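# Crack an egg into a bowl and discard shells

## Task

Break the egg open, tip its contents (a single firm yolk, no white) into the white bowl, and place both shell halves in the dark green waste bowl. The job is done only if both bowls stay upright, everything in them has come to rest, nothing is held there by the robot alone, and the hands have released and withdrawn. The shell splits around its middle when struck there or pressed firmly there (by a fingertip, the table, etc.). Before the halves are separated, pressing like that close to an end, or pressing much harder anywhere, crushes the egg and the task fails. After it splits, the halves may be pulled apart. Nothing may be knocked or placed off the table.

## Robot and tools

ROBOT. Two six-joint arms, left_arm and right_arm, face each other across the table; left_arm's base sits on the +y side. The names do not refer to image sides. Each arm carries an identical five-finger right hand, so hand axes and numbers mean exactly the same on both.

FRAMES. World frame: origin on the table surface halfway between the arm bases, table at z = 0, +z up. Results report each hand point in this frame (position in m, orientation as quaternion wxyz, velocities in m/s and rad/s); at long reach the printed position may be slightly off. The hand point sits 0.05 m in front of the palm where index pad meets thumb tip in a pinch. Its own axes: +z along the straightened fingers (fingertips 0.06-0.07 m past it), +y out of the palm, +x across the palm toward the little finger. A wrist bracket on the little-finger side protrudes 0.03 m beyond the point along +y and 0.11 m across the palm; it can collide.

execute_actions(actions). actions is a list of up to 15 actions; each action is a table of up to 15 rows, one row per 1/30 s step; a short table repeats its final row to fill 15 steps (0.5 s). Every row is one flat list of 28 numbers, all in [-1, 1], covering both arms even if one is idle: left_arm dx, dy, dz, rx, ry, rz, then left_gripper little, ring, middle, index, thumb_bend, thumb_turn, force_limit, speed, then the same 14 for right_arm and right_gripper. dx..rz are an offset, not a pose: a target measured from the hand point's pose at the start of that action (for a call's first action, the last pose reported), expressed in the hand point's own axes; each row is relative to that start, not to the row before. Scale: 1.0 = 0.6 m or 180 degrees; rx, ry, rz form a single rotation vector. Each step the target is clipped to 100 mm and 16 degrees from the measured pose, so large offsets need several actions; motion trails commands by about 0.17 s. An empty list just returns state and images.

Hand numbers are absolute targets, not offsets. little, ring, middle, index and thumb_bend: +1 straight/open, -1 fully curled. thumb_turn: +1 beside the palm, -1 across in front of it. A pinch is roughly index -0.22, thumb_bend -0.75, thumb_turn -0.57. force_limit maps -1..+1 to about 0..10 N fingertip force (0..15 N for thumb motors) and only stops closing. speed maps -1..+1 to nearly still..full (full travel 0.6 s); for a gentle grip close at -0.9 or slower. A motor only starts when its target changes by 0.01 or more; there is no 'no change' value, so to keep a hand as is, resend its last eight numbers (or, before any, hand_measured plus hand_force_limit and hand_speed). A whole-hand wrap fits objects 0.035-0.08 m wide with the thumb turned in first.

move(target, speed, stop_force, blocking). target is one 28-number row as above; its offsets count from the last reported pose. Each hand point travels a straight line, all arms finishing together, in 0.5 to 10 s. speed: m/s, 0.002 to 0.5 (default 0.25); rotation up to twice that in rad/s. stop_force: N, 9 to 40, shared by both arms; an arm halts and backs off two steps once its wrist sensor feels that much extra push along its direction of travel. Use it only slowly and without rotation, not when pulling away from a contact, and not in the first 0.2 s. blocking=false returns after 0.5 s; poll with wait(0) or call stop before other motion. The result adds a 'move:' line: done, off_target, moving, held, contact or fault, plus limits such as paced or held, and distances to target.

wait(seconds) runs 0 to 10 s holding commands. stop brakes a running move. zoom_image(camera, region) magnifies [x0, y0, x1, y1], at most 504x504 px, of cam_high, cam_low (672x504), cam_left_wrist or cam_right_wrist (504x504). show_instructions shows reference pictures. finished_scene(scene) ends the current scene, given its number; it is final.

RESULT LINES. Per arm: pose, velocities, Hand target, joint positions and torques, Wrist force and Wrist torque in the hand's own axes (reading saturates near 50 N; offsets up to ~4 N, noise ~2.4 N). hand_measured, hand_stopped_by (moving, target, force, stalled, fault) and hand_load_n list six values in motor order; a grip that slips shows loads near 0. 'pose unreachable' means clearance checks altered a command.

AVOID. Arms or hands striking or pressing each other. Contact torque reaching a joint's limit (138 N m for the three large joints, 25.7 N m for the wrist joints) or any external force of 150 N: the arm halts 10 s. Stiff arms fault if driven even slightly past firm contact. Holding loads heats motors; warnings from 70 °C, brakes at 85 °C. Crushing the egg, dropping things, tipping bowls, or sending anything off the table. Occasionally loose objects get nudged by outside disturbances.

Each tool is called after "Call:" as a command line: name --argument value for each argument, lists and objects as JSON in quotes; but a table of rows of numbers goes row by row, as --pt "numbers of a row", without its own name.

## Session

Call:
execute_actions --actions '[]'

Scene clock: 0.00 s.
left_arm: end_effector_position=(+0.3393, +0.4861, +0.4648) hand_measured=(+1.000, +1.000, +1.000, +1.000, +1.000, +1.000) hand_load_n=(+0.0, +0.0, +0.0, +0.0, +0.0, +0.0) hand_stopped_by=(target, target, target, target, target, target) hand_force_limit=0.00 hand_speed=-0.80 end_effector_quat_wxyz=(-0.005, +0.302, +0.953, +0.016) end_effector_velocity=(-0.000, -0.000, -0.000) end_effector_angular_velocity=(+0.001, +0.002, -0.000) | right_arm: end_effector_position=(+0.1289, -0.2904, +0.4742) hand_measured=(+1.000, +1.000, +1.000, +1.000, +1.000, +1.000) hand_load_n=(+0.0, +0.0, +0.0, +0.0, +0.0, +0.0) hand_stopped_by=(target, target, target, target, target, target) hand_force_limit=0.00 hand_speed=-0.80 end_effector_quat_wxyz=(-0.004, -0.395, +0.919, +0.009) end_effector_velocity=(-0.000, -0.000, +0.000) end_effector_angular_velocity=(-0.001, +0.000, +0.002)
Joint positions: left_arm=[ 0.543 -1.699  1.369  1.928  1.551 -1.894] | right_arm=[-1.21  -1.695  1.334  1.937  1.553 -1.862]
Joint velocities: left_arm=[-0.     0.    -0.     0.001  0.001 -0.   ] | right_arm=[ 0.    -0.     0.     0.001  0.001 -0.001]
Joint torques (N m, as the arm reports them, + toward a larger angle): no reading
Wrist force (N, on the end effector, along its own x y z axes, offset not removed): no reading
Wrist torque (N m, same axes, about the end effector's origin, offset not removed): no reading
Hand target (left_arm): +0.339, +0.486, +0.465; -0.005, +0.302, +0.953, +0.016
Hand target (right_arm): +0.129, -0.290, +0.474; -0.004, -0.395, +0.919, +0.009
camera_calibration (this result's frames):
cam_left_wrist: T_world_to_cam=[[0.655235, 0.752878, 0.061986, -0.623727], [0.611218, -0.576586, 0.542182, -0.180018], [0.443937, -0.31737, -0.837972, 0.529562], [0, 0, 0, 1]] pos_world=[0.283625, 0.533861, 0.580023]
cam_right_wrist: T_world_to_cam=[[-0.66637, 0.744595, -0.0391002, 0.325333], [0.592185, 0.560378, 0.579045, -0.193772], [0.453065, 0.362704, -0.814357, 0.560746], [0, 0, 0, 1]] pos_world=[0.0774862, -0.337041, 0.581571]

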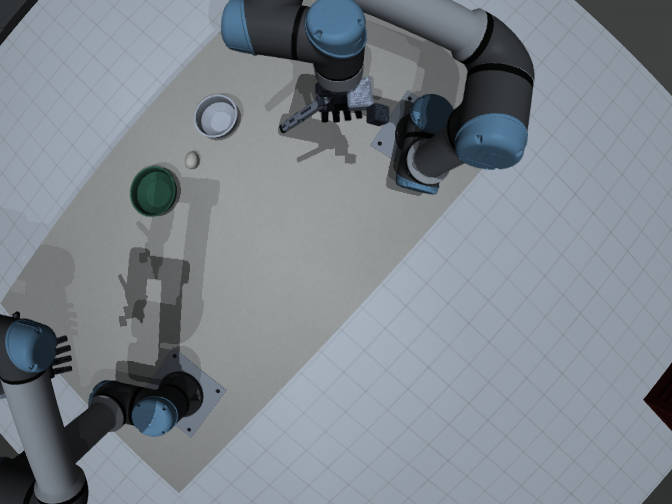

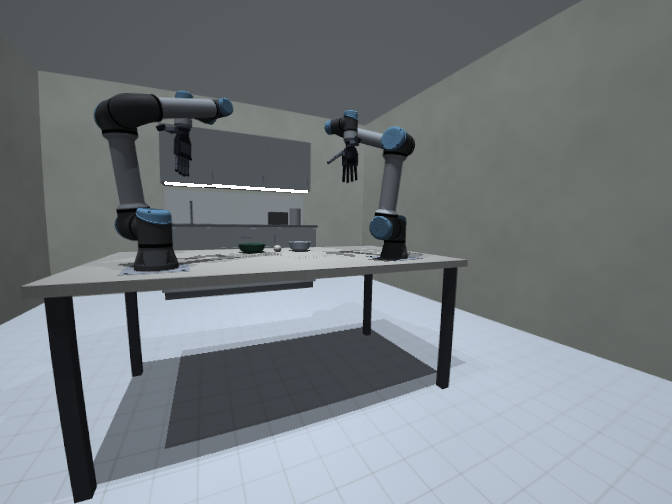

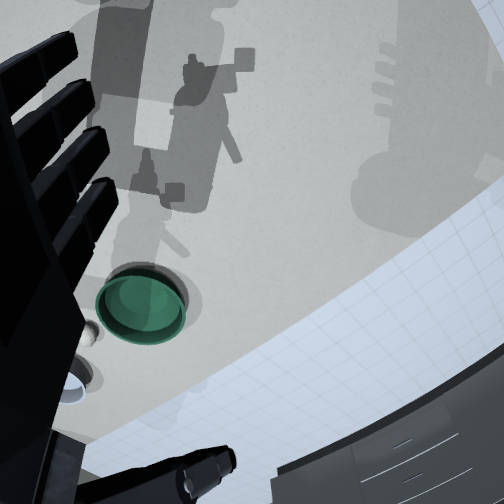

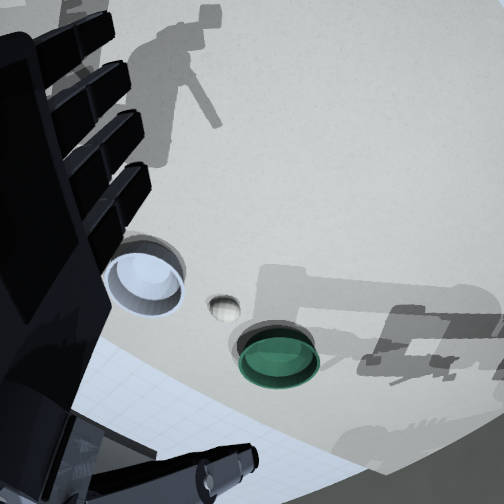

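Call:
zoom_image --camera "cam_high" --region '[120,80,260,220]'

Call:
zoom_image --camera "cam_right_wrist" --region '[175,260,275,360]'

Region (120, 80, 260, 220) of cam_high's 672x504 image, scaled by 3.600, with more detail than that image has.

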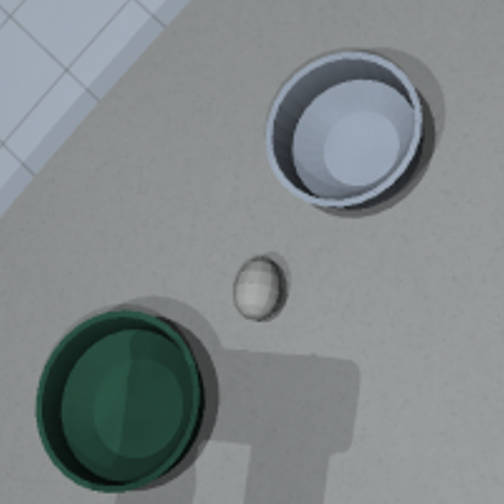

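Region (175, 260, 275, 360) of cam_right_wrist's 504x504 image, scaled by 5.040, with more detail than that image has.

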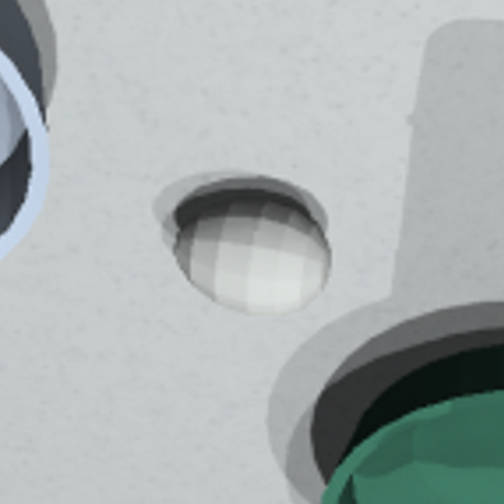

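Call:
move --target '[-0.3,-0.195,0.22,0,0,0.17,1,1,1,1,1,1,0,0,-0.641,-0.1505,0.59,0.091,-0.08,-0.453,1,1,1,-1,1,1,0,0.5]' --speed 0.3

Scene clock: 3.83 s.
left_arm: end_effector_position=(+0.4189, +0.2918, +0.3256) hand_measured=(+1.000, +1.000, +1.000, +1.000, +1.000, +1.000) hand_load_n=(+0.0, +0.0, +0.0, +0.0, +0.0, +0.0) hand_stopped_by=(target, target, target, target, target, target) hand_force_limit=0.00 hand_speed=0.00 end_effector_quat_wxyz=(-0.010, +0.542, +0.840, +0.014) end_effector_velocity=(+0.000, -0.001, -0.001) end_effector_angular_velocity=(+0.000, +0.001, -0.003) | right_arm: end_effector_position=(+0.4544, -0.0698, +0.1183) hand_measured=(+1.000, +1.000, +1.000, -1.000, +1.000, +1.000) hand_load_n=(+0.0, +0.0, +0.0, +0.0, +0.0, +0.0) hand_stopped_by=(target, target, target, target, target, target) hand_force_limit=0.00 hand_speed=0.50 end_effector_quat_wxyz=(+0.160, -0.888, +0.426, -0.066) end_effector_velocity=(+0.002, +0.002, -0.001) end_effector_angular_velocity=(-0.001, -0.001, +0.007)
Joint positions: left_arm=[ 0.447 -1.37   1.385  1.585  1.554 -1.456] | right_arm=[-1.109 -0.735  0.838  1.122  1.533 -3.19 ]
Joint velocities: left_arm=[-0.     0.003 -0.001 -0.001  0.     0.003] | right_arm=[ 0.001  0.01  -0.014  0.005 -0.    -0.006]
Joint torques (N m, as the arm reports them, + toward a larger angle): left_arm=[ -1.64 -17.97 -32.68  -0.19   2.46   1.46] | right_arm=[  7.34 -37.   -25.86   4.27  -2.96  -1.58]
Wrist force (N, on the end effector, along its own x y z axes, offset not removed): left_arm=[5.2 4.9 -3.2] | right_arm=[-2.6 -0.5 0.8]
Wrist torque (N m, same axes, about the end effector's origin, offset not removed): left_arm=[1.15 -0.80 0.58] | right_arm=[-0.13 0.40 -0.07]
Hand target (left_arm): +0.419, +0.292, +0.326; -0.010, +0.543, +0.840, +0.014
Hand target (right_arm): +0.455, -0.070, +0.118; -0.160, +0.888, -0.426, +0.066
Off the commanded pose (left_arm): 0.001 m, 0 deg.
Off the commanded pose (right_arm): 0.001 m, 0 deg.
move: done
camera_calibration (this result's frames):
cam_left_wrist: T_world_to_cam=[[0.948033, 0.314732, 0.0466554, -0.510721], [0.242544, -0.809786, 0.534245, -0.0401822], [0.205925, -0.495166, -0.844041, 0.469418], [0, 0, 0, 1]] pos_world=[0.397262, 0.360641, 0.441503]
cam_right_wrist: T_world_to_cam=[[-0.768693, -0.506183, -0.39101, 0.364856], [-0.633848, 0.520923, 0.57173, 0.251172], [-0.0857136, 0.687326, -0.721274, 0.299852], [0, 0, 0, 1]] pos_world=[0.465369, -0.152253, 0.215335]

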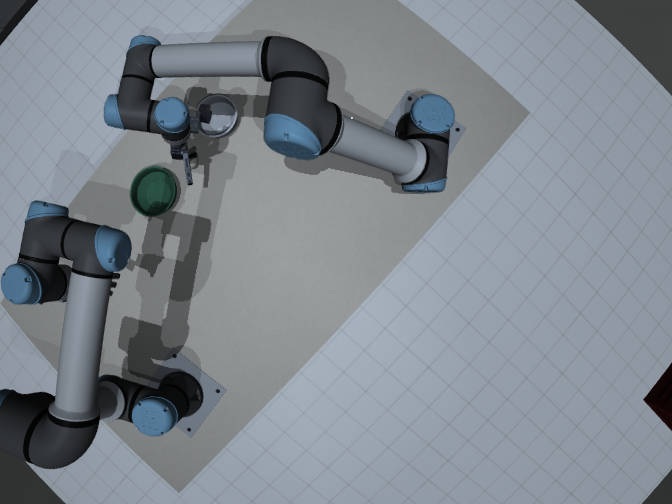

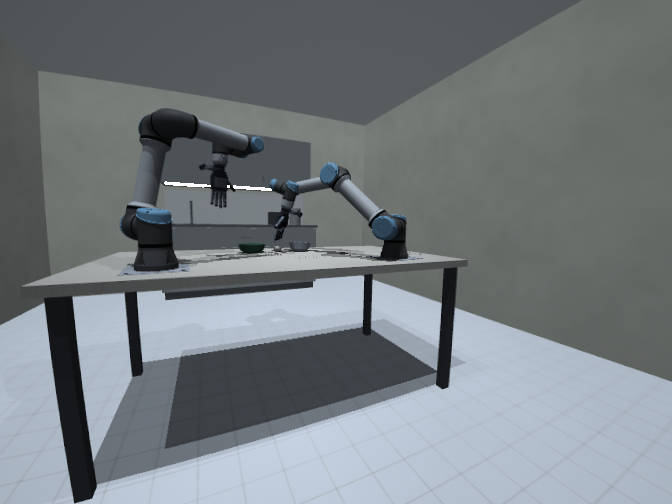

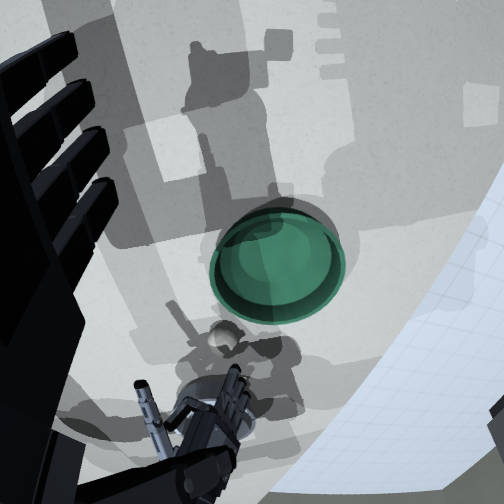

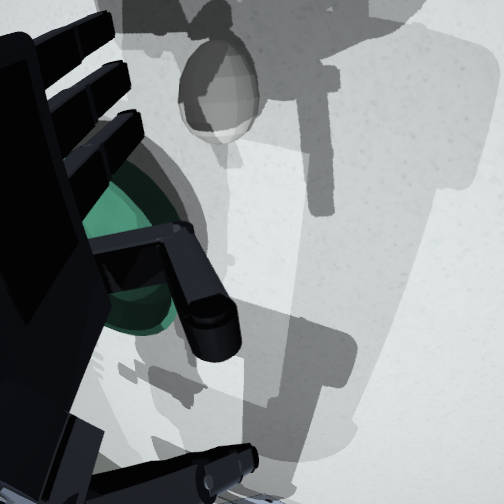

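Call:
move --target '[0,0,0,0,0,0,1,1,1,1,1,1,0,0,0,0.037,0.0135,0,0,0,1,1,1,-1,1,1,0,0.5]' --speed 0.05

Call:
zoom_image --camera "cam_left_wrist" --region '[160,290,300,430]'

Call:
zoom_image --camera "cam_low" --region '[240,200,320,260]'

Scene clock: 5.13 s.
left_arm: end_effector_position=(+0.4189, +0.2917, +0.3256) hand_measured=(+1.000, +1.000, +1.000, +1.000, +1.000, +1.000) hand_load_n=(+0.0, +0.0, +0.0, +0.0, +0.0, +0.0) hand_stopped_by=(target, target, target, target, target, target) hand_force_limit=0.00 hand_speed=0.00 end_effector_quat_wxyz=(-0.009, +0.542, +0.840, +0.014) end_effector_velocity=(-0.000, -0.000, -0.000) end_effector_angular_velocity=(+0.001, +0.001, -0.002) | right_arm: end_effector_position=(+0.4403, -0.0808, +0.1033) hand_measured=(+1.000, +1.000, +1.000, -1.000, +1.000, +1.000) hand_load_n=(+0.0, +0.0, +0.0, +0.0, +0.0, +0.0) hand_stopped_by=(target, target, target, target, target, target) hand_force_limit=0.00 hand_speed=0.50 end_effector_quat_wxyz=(+0.160, -0.888, +0.426, -0.066) end_effector_velocity=(-0.003, -0.001, -0.003) end_effector_angular_velocity=(+0.000, +0.002, +0.002)
Joint positions: left_arm=[ 0.447 -1.37   1.385  1.585  1.554 -1.456] | right_arm=[-1.111 -0.782  0.961  1.047  1.533 -3.191]
Joint velocities: left_arm=[0.    0.    0.001 0.    0.001 0.002] | right_arm=[ 0.001 -0.005  0.017 -0.01  -0.002 -0.   ]
Joint torques (N m, as the arm reports them, + toward a larger angle): left_arm=[  5.78 -31.69  -8.35   5.4    1.81  -1.5 ] | right_arm=[ -5.88 -56.84  -8.05  -0.26  -3.02  -1.73]
Wrist force (N, on the end effector, along its own x y z axes, offset not removed): left_arm=[2.0 -0.2 -2.9] | right_arm=[-3.7 1.8 -0.8]
Wrist torque (N m, same axes, about the end effector's origin, offset not removed): left_arm=[0.12 -0.28 0.07] | right_arm=[0.44 0.59 -0.37]
Hand target (left_arm): +0.419, +0.292, +0.326; -0.010, +0.542, +0.840, +0.014
Hand target (right_arm): +0.440, -0.081, +0.103; -0.160, +0.888, -0.426, +0.066
Off the commanded pose (left_arm): 0.000 m, 0 deg.
Off the commanded pose (right_arm): 0.000 m, 0 deg.
move: done
camera_calibration (this result's frames):
cam_left_wrist: T_world_to_cam=[[0.948031, 0.314734, 0.0466743, -0.510734], [0.242509, -0.809721, 0.53436, -0.0402718], [0.205975, -0.495271, -0.843967, 0.46941], [0, 0, 0, 1]] pos_world=[0.397272, 0.360622, 0.441524]
cam_right_wrist: T_world_to_cam=[[-0.768719, -0.506276, -0.390838, 0.342643], [-0.633802, 0.520995, 0.571716, 0.256481], [-0.0858212, 0.687203, -0.721378, 0.295464], [0, 0, 0, 1]] pos_world=[0.451312, -0.163197, 0.200425]

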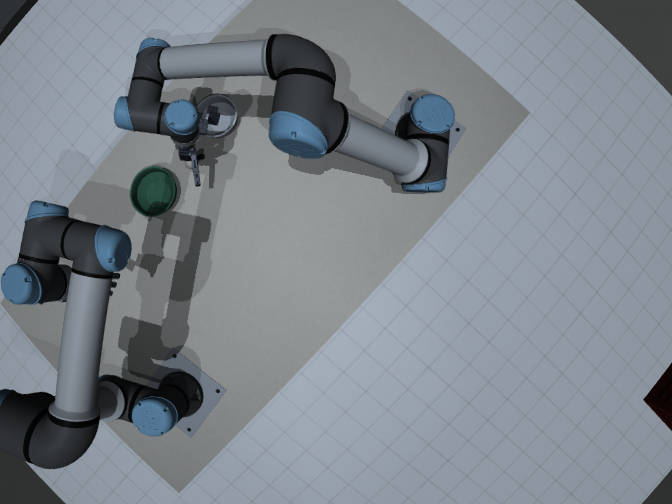

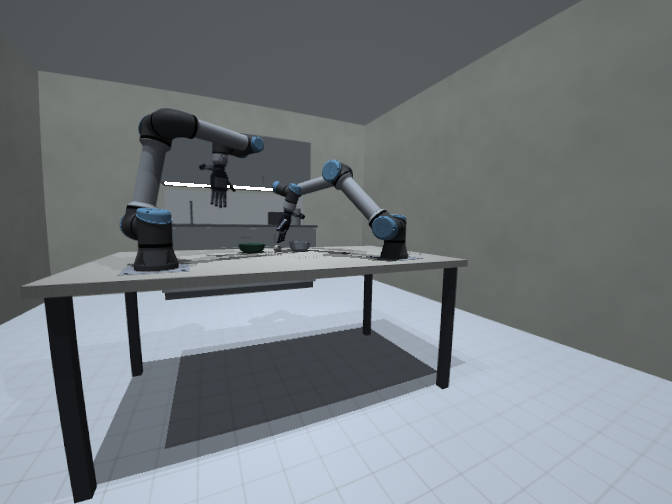

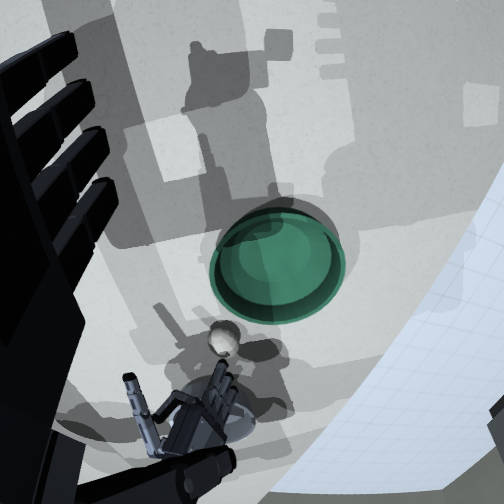

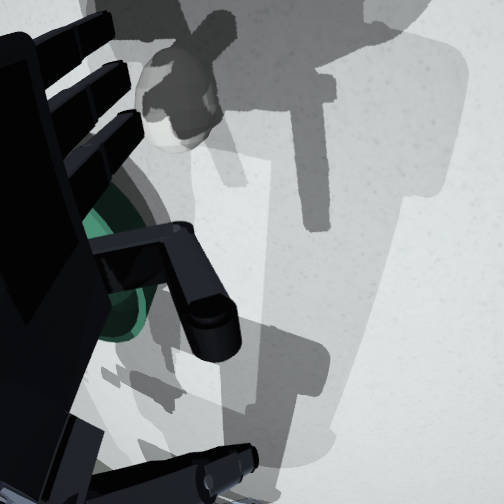

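Region (160, 290, 300, 430) of cam_left_wrist's 504x504 image, scaled by 3.600, with more detail than that image has.

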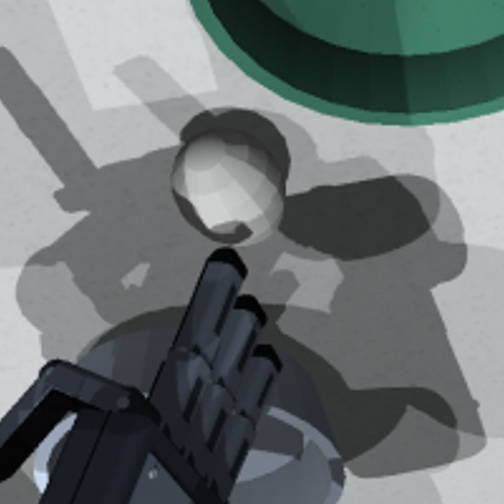

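Region (240, 200, 320, 260) of cam_low's 672x504 image, scaled by 6.300, with more detail than that image has; it fills the top 378 rows of this view, and the rest is white.

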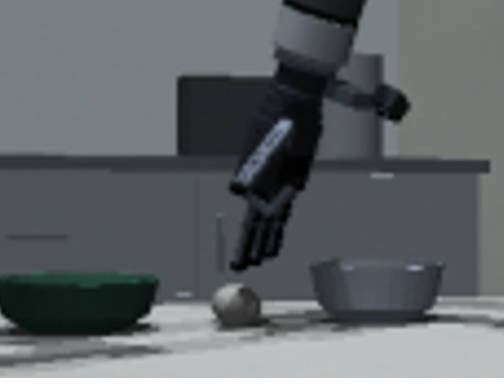

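Call:
move --target '[0,0,0,0,0,0,1,1,1,1,1,1,0,0,0,0.007,0.019,0,0,0,1,1,1,-1,1,1,0,0.5]' --speed 0.03

Call:
zoom_image --camera "cam_left_wrist" --region '[160,290,300,430]'

Call:
zoom_image --camera "cam_low" --region '[240,200,320,260]'

Scene clock: 6.10 s.
left_arm: end_effector_position=(+0.4189, +0.2918, +0.3256) hand_measured=(+1.000, +1.000, +1.000, +1.000, +1.000, +1.000) hand_load_n=(+0.0, +0.0, +0.0, +0.0, +0.0, +0.0) hand_stopped_by=(target, target, target, target, target, target) hand_force_limit=0.00 hand_speed=0.00 end_effector_quat_wxyz=(-0.010, +0.542, +0.840, +0.014) end_effector_velocity=(+0.000, -0.000, +0.000) end_effector_angular_velocity=(-0.001, -0.001, -0.001) | right_arm: end_effector_position=(+0.4401, -0.0807, +0.0915) hand_measured=(+1.000, +1.000, +1.000, -1.000, +1.000, +1.000) hand_load_n=(+0.0, +0.0, +0.0, +0.0, +0.0, +0.0) hand_stopped_by=(target, target, target, target, target, target) hand_force_limit=0.00 hand_speed=0.50 end_effector_quat_wxyz=(+0.160, -0.888, +0.426, -0.066) end_effector_velocity=(+0.000, -0.001, -0.003) end_effector_angular_velocity=(-0.002, +0.001, -0.002)
Joint positions: left_arm=[ 0.447 -1.37   1.385  1.585  1.554 -1.456] | right_arm=[-1.11  -0.776  0.981  1.021  1.533 -3.19 ]
Joint velocities: left_arm=[-0.001 -0.001 -0.001 -0.001 -0.001  0.   ] | right_arm=[-0.001  0.001  0.005 -0.005  0.001  0.001]
Joint torques (N m, as the arm reports them, + toward a larger angle): left_arm=[  5.98 -31.31 -21.9    3.86   1.55  -1.34] | right_arm=[  7.12 -34.91  -9.27  -0.25   2.71   1.54]
Wrist force (N, on the end effector, along its own x y z axes, offset not removed): left_arm=[3.8 -2.9 -3.9] | right_arm=[-1.3 2.4 2.2]
Wrist torque (N m, same axes, about the end effector's origin, offset not removed): left_arm=[-0.01 -0.76 -0.06] | right_arm=[0.27 0.24 -0.19]
Hand target (left_arm): +0.419, +0.292, +0.326; -0.009, +0.542, +0.840, +0.014
Hand target (right_arm): +0.440, -0.081, +0.091; -0.160, +0.888, -0.426, +0.066
Off the commanded pose (left_arm): 0.000 m, 0 deg.
Off the commanded pose (right_arm): 0.000 m, 0 deg.
move: done
camera_calibration (this result's frames):
cam_left_wrist: T_world_to_cam=[[0.948033, 0.314733, 0.0466517, -0.51072], [0.24254, -0.809769, 0.534274, -0.0402077], [0.205931, -0.495195, -0.844023, 0.469421], [0, 0, 0, 1]] pos_world=[0.397263, 0.360636, 0.44151]
cam_right_wrist: T_world_to_cam=[[-0.768745, -0.506251, -0.390821, 0.337933], [-0.633769, 0.520998, 0.571749, 0.263058], [-0.0858315, 0.68722, -0.721361, 0.286826], [0, 0, 0, 1]] pos_world=[0.451121, -0.163086, 0.188573]

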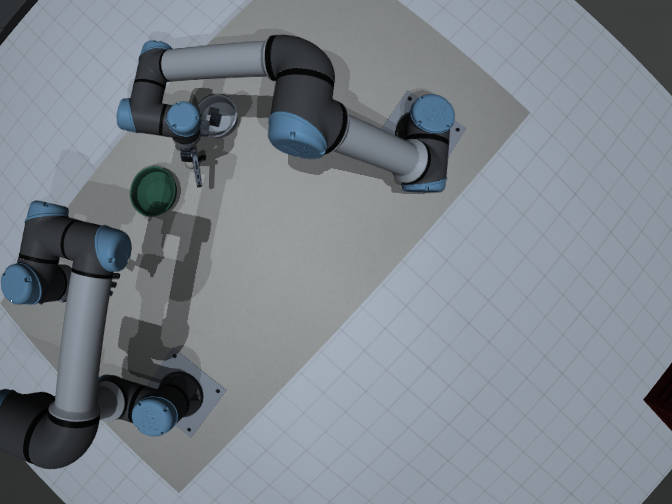

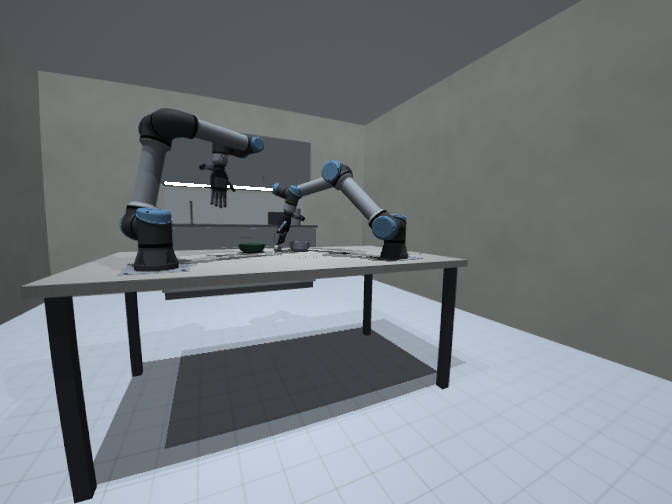

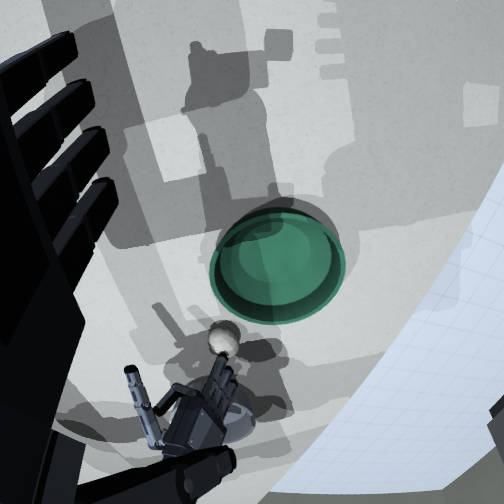

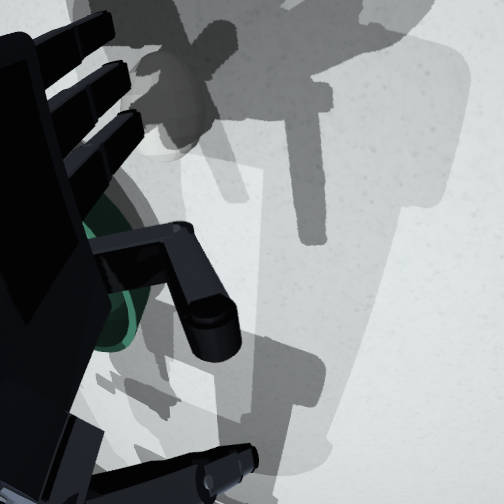

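Region (160, 290, 300, 430) of cam_left_wrist's 504x504 image, scaled by 3.600, with more detail than that image has.

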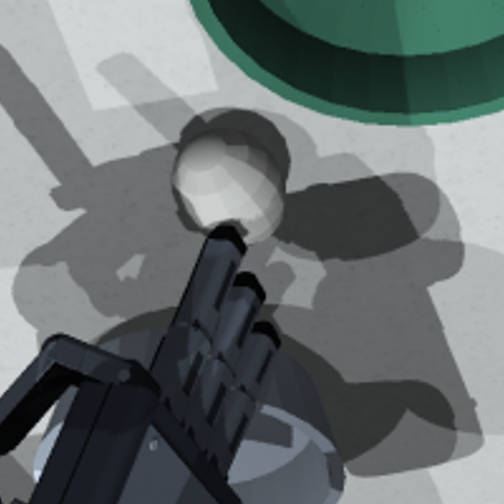

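Region (240, 200, 320, 260) of cam_low's 672x504 image, scaled by 6.300, with more detail than that image has; it fills the top 378 rows of this view, and the rest is white.

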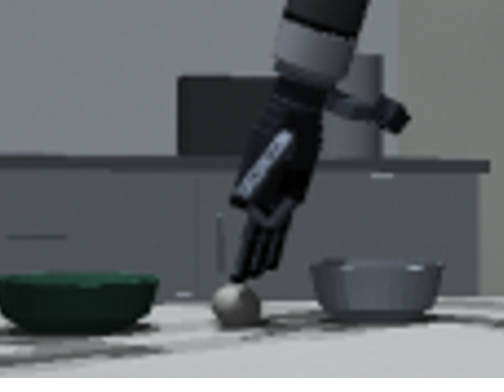

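Call:
move --target '[0,0,0,0,0,0,1,1,1,1,1,1,0,0,0,0.008,0.022,0,0,0,1,1,1,-1,1,1,0,0.5]' --speed 0.004 --stop_force 38

Call:
zoom_image --camera "cam_left_wrist" --region '[180,300,270,390]'

Scene clock: 7.40 s.
left_arm: end_effector_position=(+0.4189, +0.2918, +0.3256) hand_measured=(+1.000, +1.000, +1.000, +1.000, +1.000, +1.000) hand_load_n=(+0.0, +0.0, +0.0, +0.0, +0.0, +0.0) hand_stopped_by=(target, target, target, target, target, target) hand_force_limit=0.00 hand_speed=0.00 end_effector_quat_wxyz=(-0.010, +0.542, +0.840, +0.014) end_effector_velocity=(+0.000, -0.000, -0.000) end_effector_angular_velocity=(-0.000, -0.000, -0.000) | right_arm: end_effector_position=(+0.4401, -0.0806, +0.0881) hand_measured=(+1.000, +1.000, +1.000, -1.000, +1.000, +1.000) hand_load_n=(+0.0, +0.0, +2.0, +0.0, +0.0, +0.0) hand_stopped_by=(target, target, target, target, target, target) hand_force_limit=0.00 hand_speed=0.50 end_effector_quat_wxyz=(+0.160, -0.888, +0.426, -0.066) end_effector_velocity=(-0.000, -0.000, +0.002) end_effector_angular_velocity=(-0.001, +0.001, +0.001)
Joint positions: left_arm=[ 0.447 -1.37   1.385  1.585  1.554 -1.456] | right_arm=[-1.11  -0.774  0.986  1.013  1.533 -3.19 ]
Joint velocities: left_arm=[ 0.     0.001 -0.    -0.001 -0.     0.   ] | right_arm=[ 0.    -0.    -0.003  0.005  0.001 -0.001]
Joint torques (N m, as the arm reports them, + toward a larger angle): left_arm=[  5.82 -29.83 -27.01   3.06   1.45  -1.32] | right_arm=[  6.83 -16.93 -10.58   4.28   2.73   1.19]
Wrist force (N, on the end effector, along its own x y z axes, offset not removed): left_arm=[3.8 3.3 1.4] | right_arm=[-1.6 -14.6 -41.7]
Wrist torque (N m, same axes, about the end effector's origin, offset not removed): left_arm=[0.58 -0.71 0.35] | right_arm=[3.24 1.56 -0.36]
Hand target (left_arm): +0.419, +0.292, +0.326; -0.010, +0.542, +0.840, +0.014
Hand target (right_arm): +0.440, -0.081, +0.088; -0.160, +0.888, -0.426, +0.066
Off the commanded pose (left_arm): 0.000 m, 0 deg.
Off the commanded pose (right_arm): 0.011 m, 0 deg.
move: contact (right_arm)
camera_calibration (this result's frames):
cam_left_wrist: T_world_to_cam=[[0.948033, 0.314733, 0.0466517, -0.51072], [0.24254, -0.809769, 0.534274, -0.0402076], [0.205931, -0.495194, -0.844023, 0.469421], [0, 0, 0, 1]] pos_world=[0.397263, 0.360636, 0.44151]
cam_right_wrist: T_world_to_cam=[[-0.768681, -0.506232, -0.390971, 0.336614], [-0.633864, 0.520973, 0.571668, 0.264983], [-0.0857112, 0.687253, -0.721344, 0.284295], [0, 0, 0, 1]] pos_world=[0.451079, -0.163027, 0.185198]

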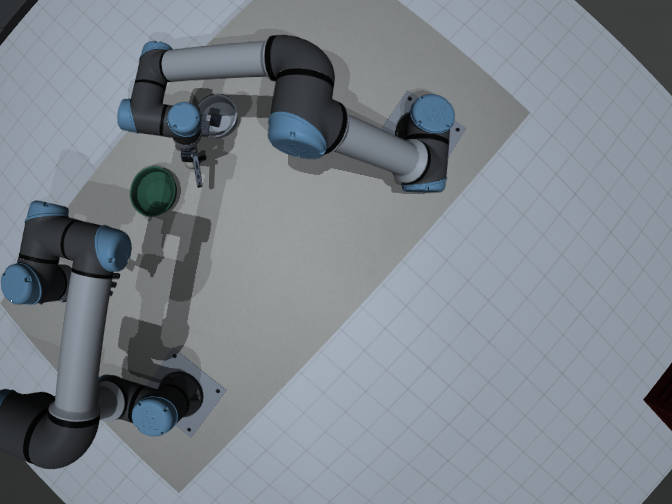

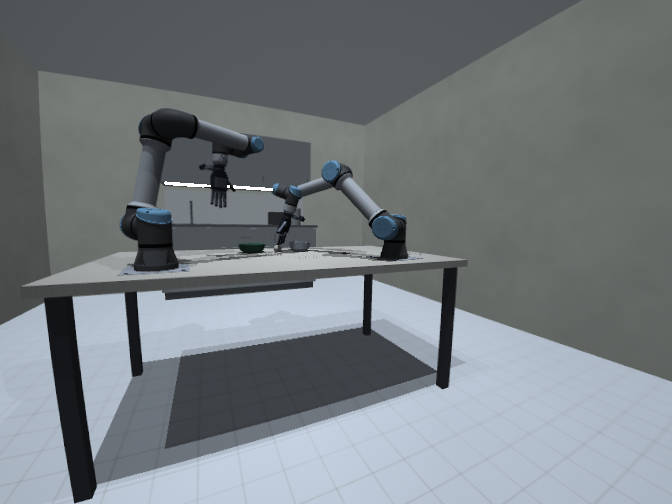

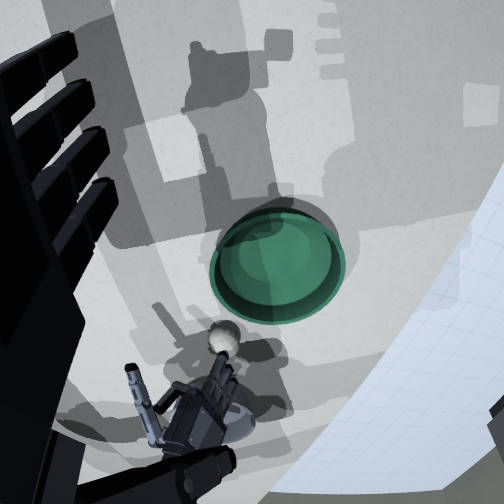

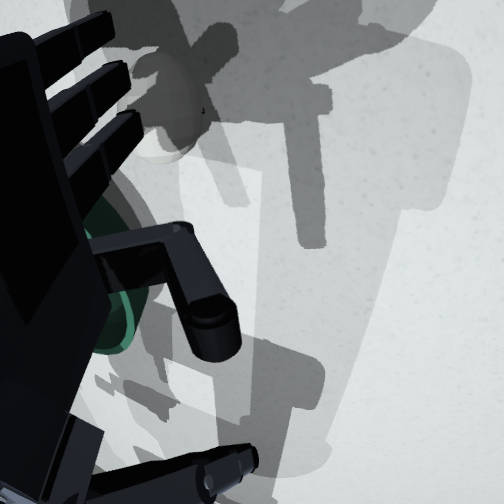

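Region (180, 300, 270, 390) of cam_left_wrist's 504x504 image, scaled by 5.600, with more detail than that image has.

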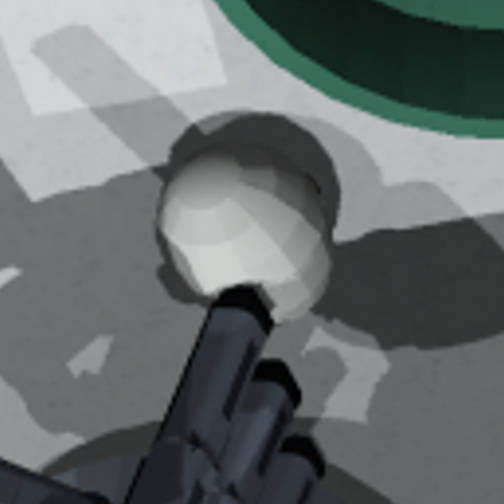

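Call:
move --target '[0,0,0,0,0,0,1,1,1,1,1,1,0,0,0,-0.0283,-0.078,0,0,0,1,1,1,0.4,0.3,-0.75,0,0.3]' --speed 0.12

Call:
move --target '[0,0,0,0,0,0,1,1,1,1,1,1,0,0,0.057,-0.102,0.103,0.194,0,0,1,1,1,0.4,0.3,-0.75,0,0.3]' --speed 0.2

Scene clock: 10.40 s.
left_arm: end_effector_position=(+0.4189, +0.2918, +0.3256) hand_measured=(+1.000, +1.000, +1.000, +1.000, +1.000, +1.000) hand_load_n=(+0.0, +0.0, +0.0, +0.0, +0.0, +0.0) hand_stopped_by=(target, target, target, target, target, target) hand_force_limit=0.00 hand_speed=0.00 end_effector_quat_wxyz=(-0.010, +0.542, +0.840, +0.014) end_effector_velocity=(-0.001, -0.000, -0.000) end_effector_angular_velocity=(-0.002, +0.002, -0.001) | right_arm: end_effector_position=(+0.4407, -0.0813, +0.1379) hand_measured=(+1.000, +1.000, +1.000, +0.400, +0.300, -0.750) hand_load_n=(+0.0, +0.0, +0.0, +0.0, +0.0, +0.0) hand_stopped_by=(target, target, target, target, target, target) hand_force_limit=0.00 hand_speed=0.30 end_effector_quat_wxyz=(+0.160, -0.888, +0.426, -0.066) end_effector_velocity=(+0.001, -0.001, +0.001) end_effector_angular_velocity=(-0.000, -0.002, -0.002)
Joint positions: left_arm=[ 0.447 -1.37   1.385  1.585  1.554 -1.456] | right_arm=[-1.112 -0.797  0.898  1.124  1.532 -3.192]
Joint velocities: left_arm=[-0.    -0.001  0.    -0.001  0.002  0.001] | right_arm=[-0.001 -0.001 -0.001  0.     0.001  0.001]
Joint torques (N m, as the arm reports them, + toward a larger angle): left_arm=[  5.41 -29.74 -26.88   2.94   1.57  -1.3 ] | right_arm=[ -5.7  -56.06 -26.15   4.15   0.05  -1.74]
Wrist force (N, on the end effector, along its own x y z axes, offset not removed): left_arm=[1.0 5.6 -4.0] | right_arm=[-0.2 0.7 0.0]
Wrist torque (N m, same axes, about the end effector's origin, offset not removed): left_arm=[1.09 -0.10 0.11] | right_arm=[0.05 0.09 0.17]
Hand target (left_arm): +0.419, +0.292, +0.326; -0.010, +0.542, +0.840, +0.014
Hand target (right_arm): +0.441, -0.081, +0.138; -0.160, +0.888, -0.426, +0.066
Off the commanded pose (left_arm): 0.000 m, 0 deg.
Off the commanded pose (right_arm): 0.000 m, 0 deg.
move: done
camera_calibration (this result's frames):
cam_left_wrist: T_world_to_cam=[[0.948033, 0.314733, 0.0466518, -0.51072], [0.24254, -0.809769, 0.534274, -0.0402078], [0.205931, -0.495195, -0.844023, 0.469421], [0, 0, 0, 1]] pos_world=[0.397263, 0.360636, 0.44151]
cam_right_wrist: T_world_to_cam=[[-0.768679, -0.506226, -0.390983, 0.356217], [-0.633862, 0.520923, 0.571715, 0.237274], [-0.0857448, 0.687295, -0.7213, 0.320713], [0, 0, 0, 1]] pos_world=[0.451715, -0.1637, 0.234952]

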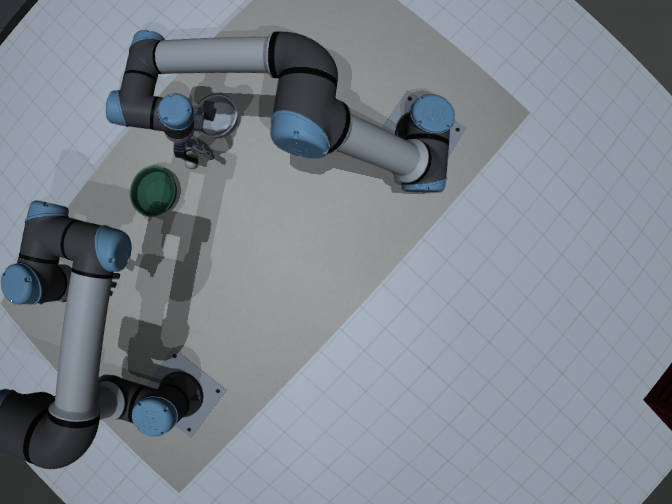

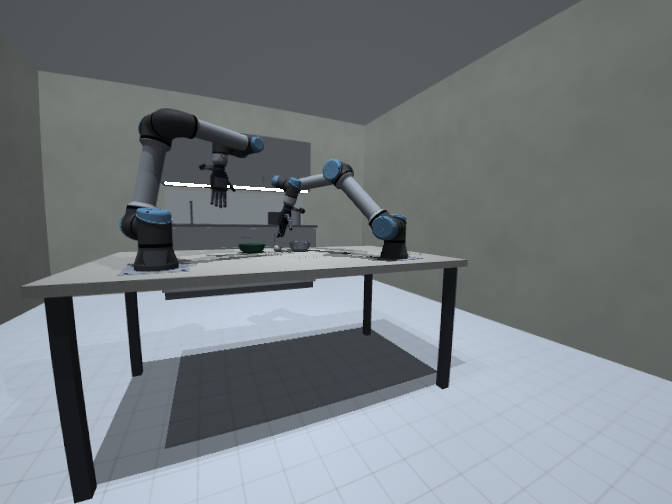

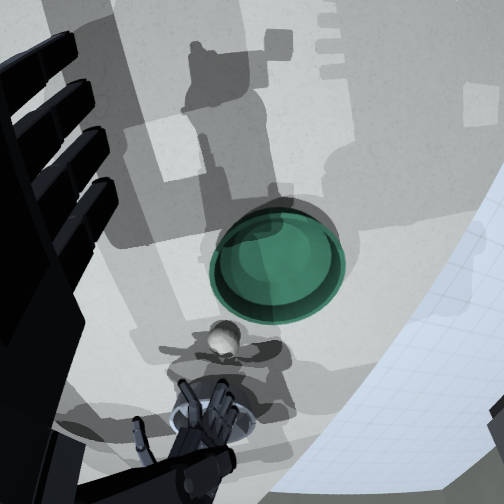

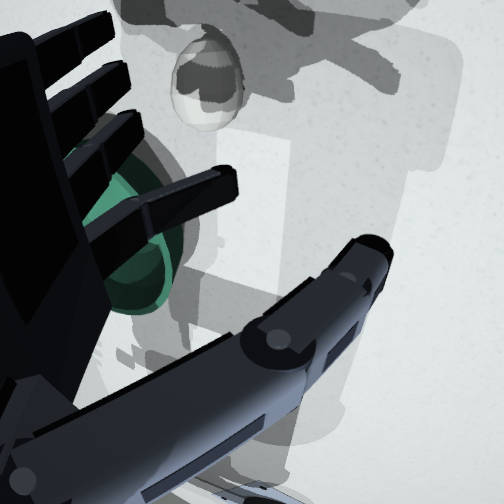

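Scene clock: 12.47 s.
left_arm: end_effector_position=(+0.4189, +0.2918, +0.3256) hand_measured=(+1.000, +1.000, +1.000, +1.000, +1.000, +1.000) hand_load_n=(+0.0, +0.0, +0.0, +0.0, +0.0, +0.0) hand_stopped_by=(target, target, target, target, target, target) hand_force_limit=0.00 hand_speed=0.00 end_effector_quat_wxyz=(-0.010, +0.542, +0.840, +0.014) end_effector_velocity=(-0.000, +0.000, -0.001) end_effector_angular_velocity=(+0.002, +0.001, -0.001) | right_arm: end_effector_position=(+0.5228, -0.0581, +0.1001) hand_measured=(+1.000, +1.000, +1.000, +0.400, +0.300, -0.750) hand_load_n=(+0.0, +0.0, +0.0, +0.0, +0.0, +0.0) hand_stopped_by=(target, target, target, target, target, target) hand_force_limit=0.00 hand_speed=0.30 end_effector_quat_wxyz=(+0.418, -0.800, +0.387, -0.191) end_effector_velocity=(+0.001, -0.000, -0.001) end_effector_angular_velocity=(+0.009, -0.010, -0.001)
Joint positions: left_arm=[ 0.447 -1.37   1.385  1.585  1.554 -1.456] | right_arm=[-1.18  -1.023  1.419  0.226  1.456 -3.201]
Joint velocities: left_arm=[-0.001  0.001  0.001  0.001  0.     0.   ] | right_arm=[-0.002 -0.004  0.013 -0.022 -0.002  0.001]
Joint torques (N m, as the arm reports them, + toward a larger angle): left_arm=[  5.84 -30.57 -26.62   3.07   1.48  -1.36] | right_arm=[ -6.75 -49.26  -8.9   -1.89  -3.01   1.44]
Wrist force (N, on the end effector, along its own x y z axes, offset not removed): left_arm=[0.1 0.3 -4.5] | right_arm=[-3.1 0.8 -0.4]
Wrist torque (N m, same axes, about the end effector's origin, offset not removed): left_arm=[0.40 0.23 -0.09] | right_arm=[0.26 0.45 -0.29]
Hand target (left_arm): +0.419, +0.292, +0.326; -0.010, +0.542, +0.840, +0.014
Hand target (right_arm): +0.523, -0.058, +0.100; -0.419, +0.799, -0.387, +0.191
Off the commanded pose (left_arm): 0.000 m, 0 deg.
Off the commanded pose (right_arm): 0.000 m, 0 deg.
move: done
camera_calibration (this result's frames):
cam_left_wrist: T_world_to_cam=[[0.948033, 0.314733, 0.0466517, -0.51072], [0.24254, -0.809769, 0.534274, -0.0402077], [0.205931, -0.495195, -0.844023, 0.469421], [0, 0, 0, 1]] pos_world=[0.397263, 0.360636, 0.44151]
cam_right_wrist: T_world_to_cam=[[-0.471539, -0.256352, -0.843762, 0.320788], [-0.860429, 0.343335, 0.376541, 0.426528], [0.193166, 0.903551, -0.382469, 0.117461], [0, 0, 0, 1]] pos_world=[0.495571, -0.170339, 0.154989]

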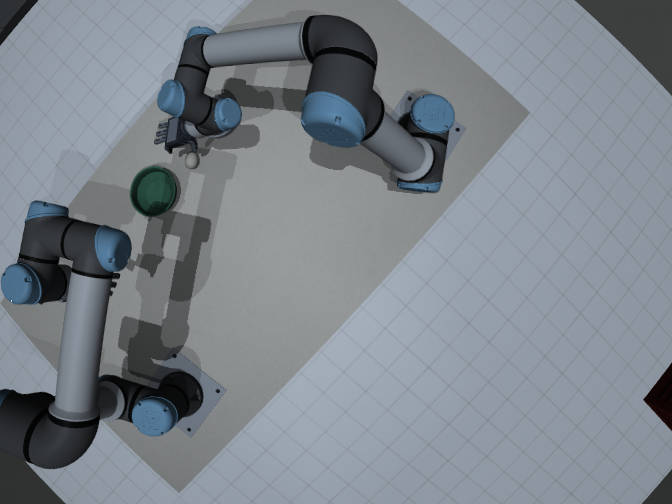

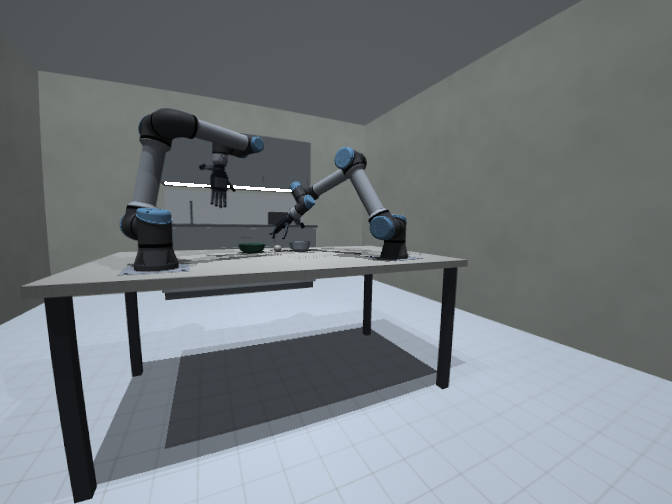

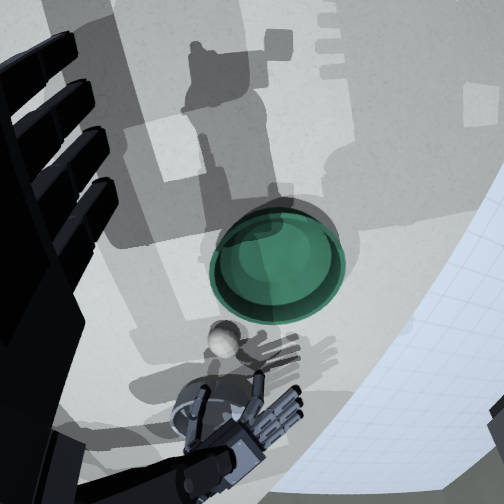

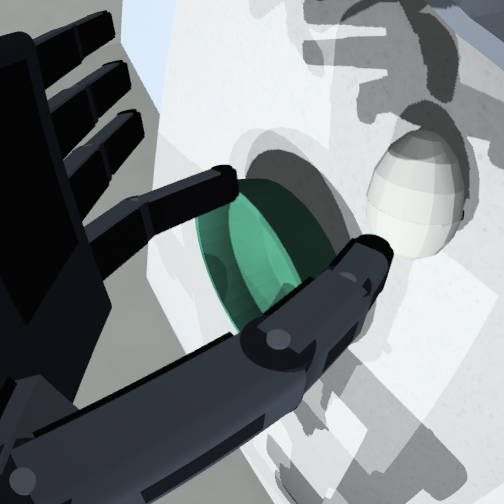

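Call:
move --target '[0,0,0,0,0,0,1,1,1,1,1,1,0,0,0,0.068,0.048,0,0,0,1,1,1,0.4,0.3,-0.75,0,0.3]' --speed 0.07

Call:
zoom_image --camera "cam_low" --region '[240,200,320,260]'

Scene clock: 13.80 s.
left_arm: end_effector_position=(+0.4189, +0.2918, +0.3256) hand_measured=(+1.000, +1.000, +1.000, +1.000, +1.000, +1.000) hand_load_n=(+0.0, +0.0, +0.0, +0.0, +0.0, +0.0) hand_stopped_by=(target, target, target, target, target, target) hand_force_limit=0.00 hand_speed=0.00 end_effector_quat_wxyz=(-0.010, +0.542, +0.840, +0.014) end_effector_velocity=(-0.000, +0.000, +0.000) end_effector_angular_velocity=(-0.001, +0.001, +0.000) | right_arm: end_effector_position=(+0.5221, -0.0575, +0.0505) hand_measured=(+1.000, +1.000, +1.000, +0.400, +0.300, -0.750) hand_load_n=(+0.0, +0.0, +0.0, +0.0, +0.0, +0.0) hand_stopped_by=(target, target, target, target, target, target) hand_force_limit=0.00 hand_speed=0.30 end_effector_quat_wxyz=(+0.418, -0.800, +0.387, -0.191) end_effector_velocity=(+0.001, -0.000, -0.002) end_effector_angular_velocity=(+0.001, +0.000, -0.002)
Joint positions: left_arm=[ 0.447 -1.37   1.385  1.585  1.554 -1.456] | right_arm=[-1.178 -0.972  1.475  0.118  1.457 -3.2  ]
Joint velocities: left_arm=[ 0.001 -0.    -0.     0.     0.001  0.   ] | right_arm=[-0.001  0.003  0.002 -0.005 -0.     0.001]
Joint torques (N m, as the arm reports them, + toward a larger angle): left_arm=[  5.57 -30.38 -27.33   3.01   1.56  -1.35] | right_arm=[  6.75 -28.96  -9.24  -1.66   2.74   1.46]
Wrist force (N, on the end effector, along its own x y z axes, offset not removed): left_arm=[2.2 1.8 -0.7] | right_arm=[0.5 -0.3 2.5]
Wrist torque (N m, same axes, about the end effector's origin, offset not removed): left_arm=[0.19 -0.46 0.26] | right_arm=[-0.15 -0.12 0.05]
Hand target (left_arm): +0.419, +0.292, +0.326; -0.010, +0.542, +0.840, +0.014
Hand target (right_arm): +0.522, -0.057, +0.050; -0.418, +0.800, -0.387, +0.191
Off the commanded pose (left_arm): 0.000 m, 0 deg.
Off the commanded pose (right_arm): 0.000 m, 0 deg.
move: done
camera_calibration (this result's frames):
cam_left_wrist: T_world_to_cam=[[0.948033, 0.314733, 0.0466516, -0.51072], [0.24254, -0.809769, 0.534274, -0.0402078], [0.205931, -0.495195, -0.844023, 0.469421], [0, 0, 0, 1]] pos_world=[0.397263, 0.360636, 0.44151]
cam_right_wrist: T_world_to_cam=[[-0.471558, -0.256367, -0.843747, 0.278786], [-0.860421, 0.343339, 0.376555, 0.444406], [0.193155, 0.903546, -0.382487, 0.0980398], [0, 0, 0, 1]] pos_world=[0.494903, -0.169694, 0.105381]

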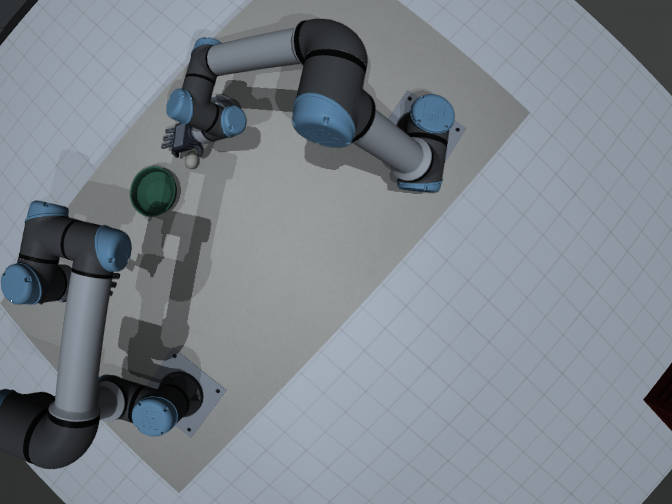

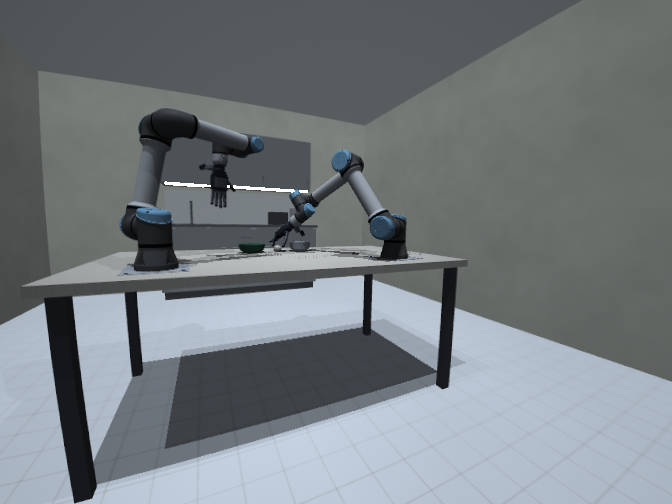

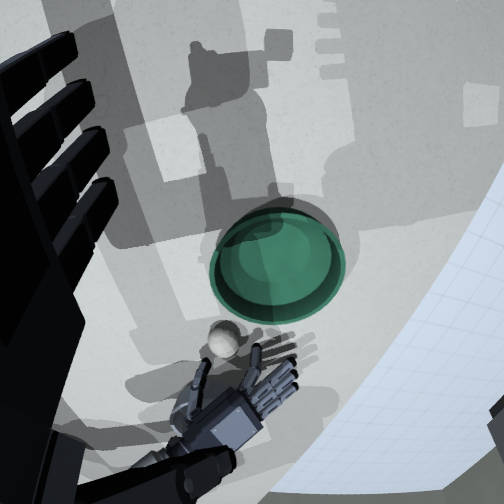

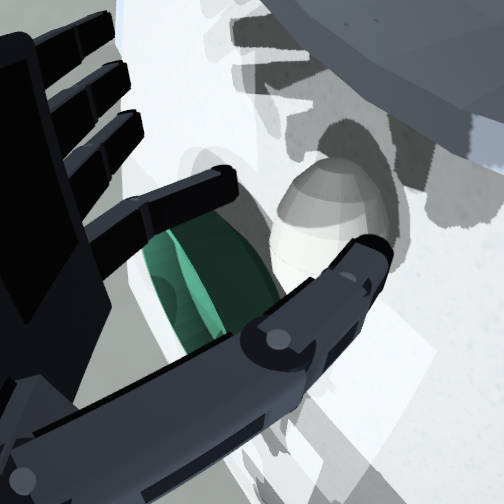

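Region (240, 200, 320, 260) of cam_low's 672x504 image, scaled by 6.300, with more detail than that image has; it fills the top 378 rows of this view, and the rest is white.

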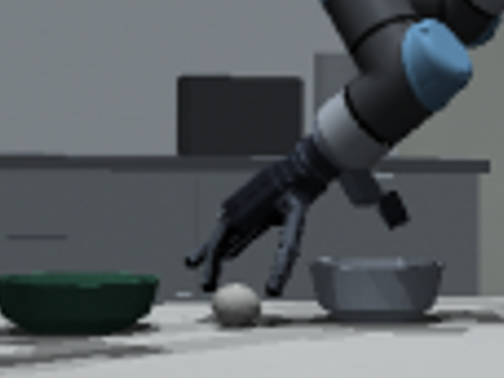

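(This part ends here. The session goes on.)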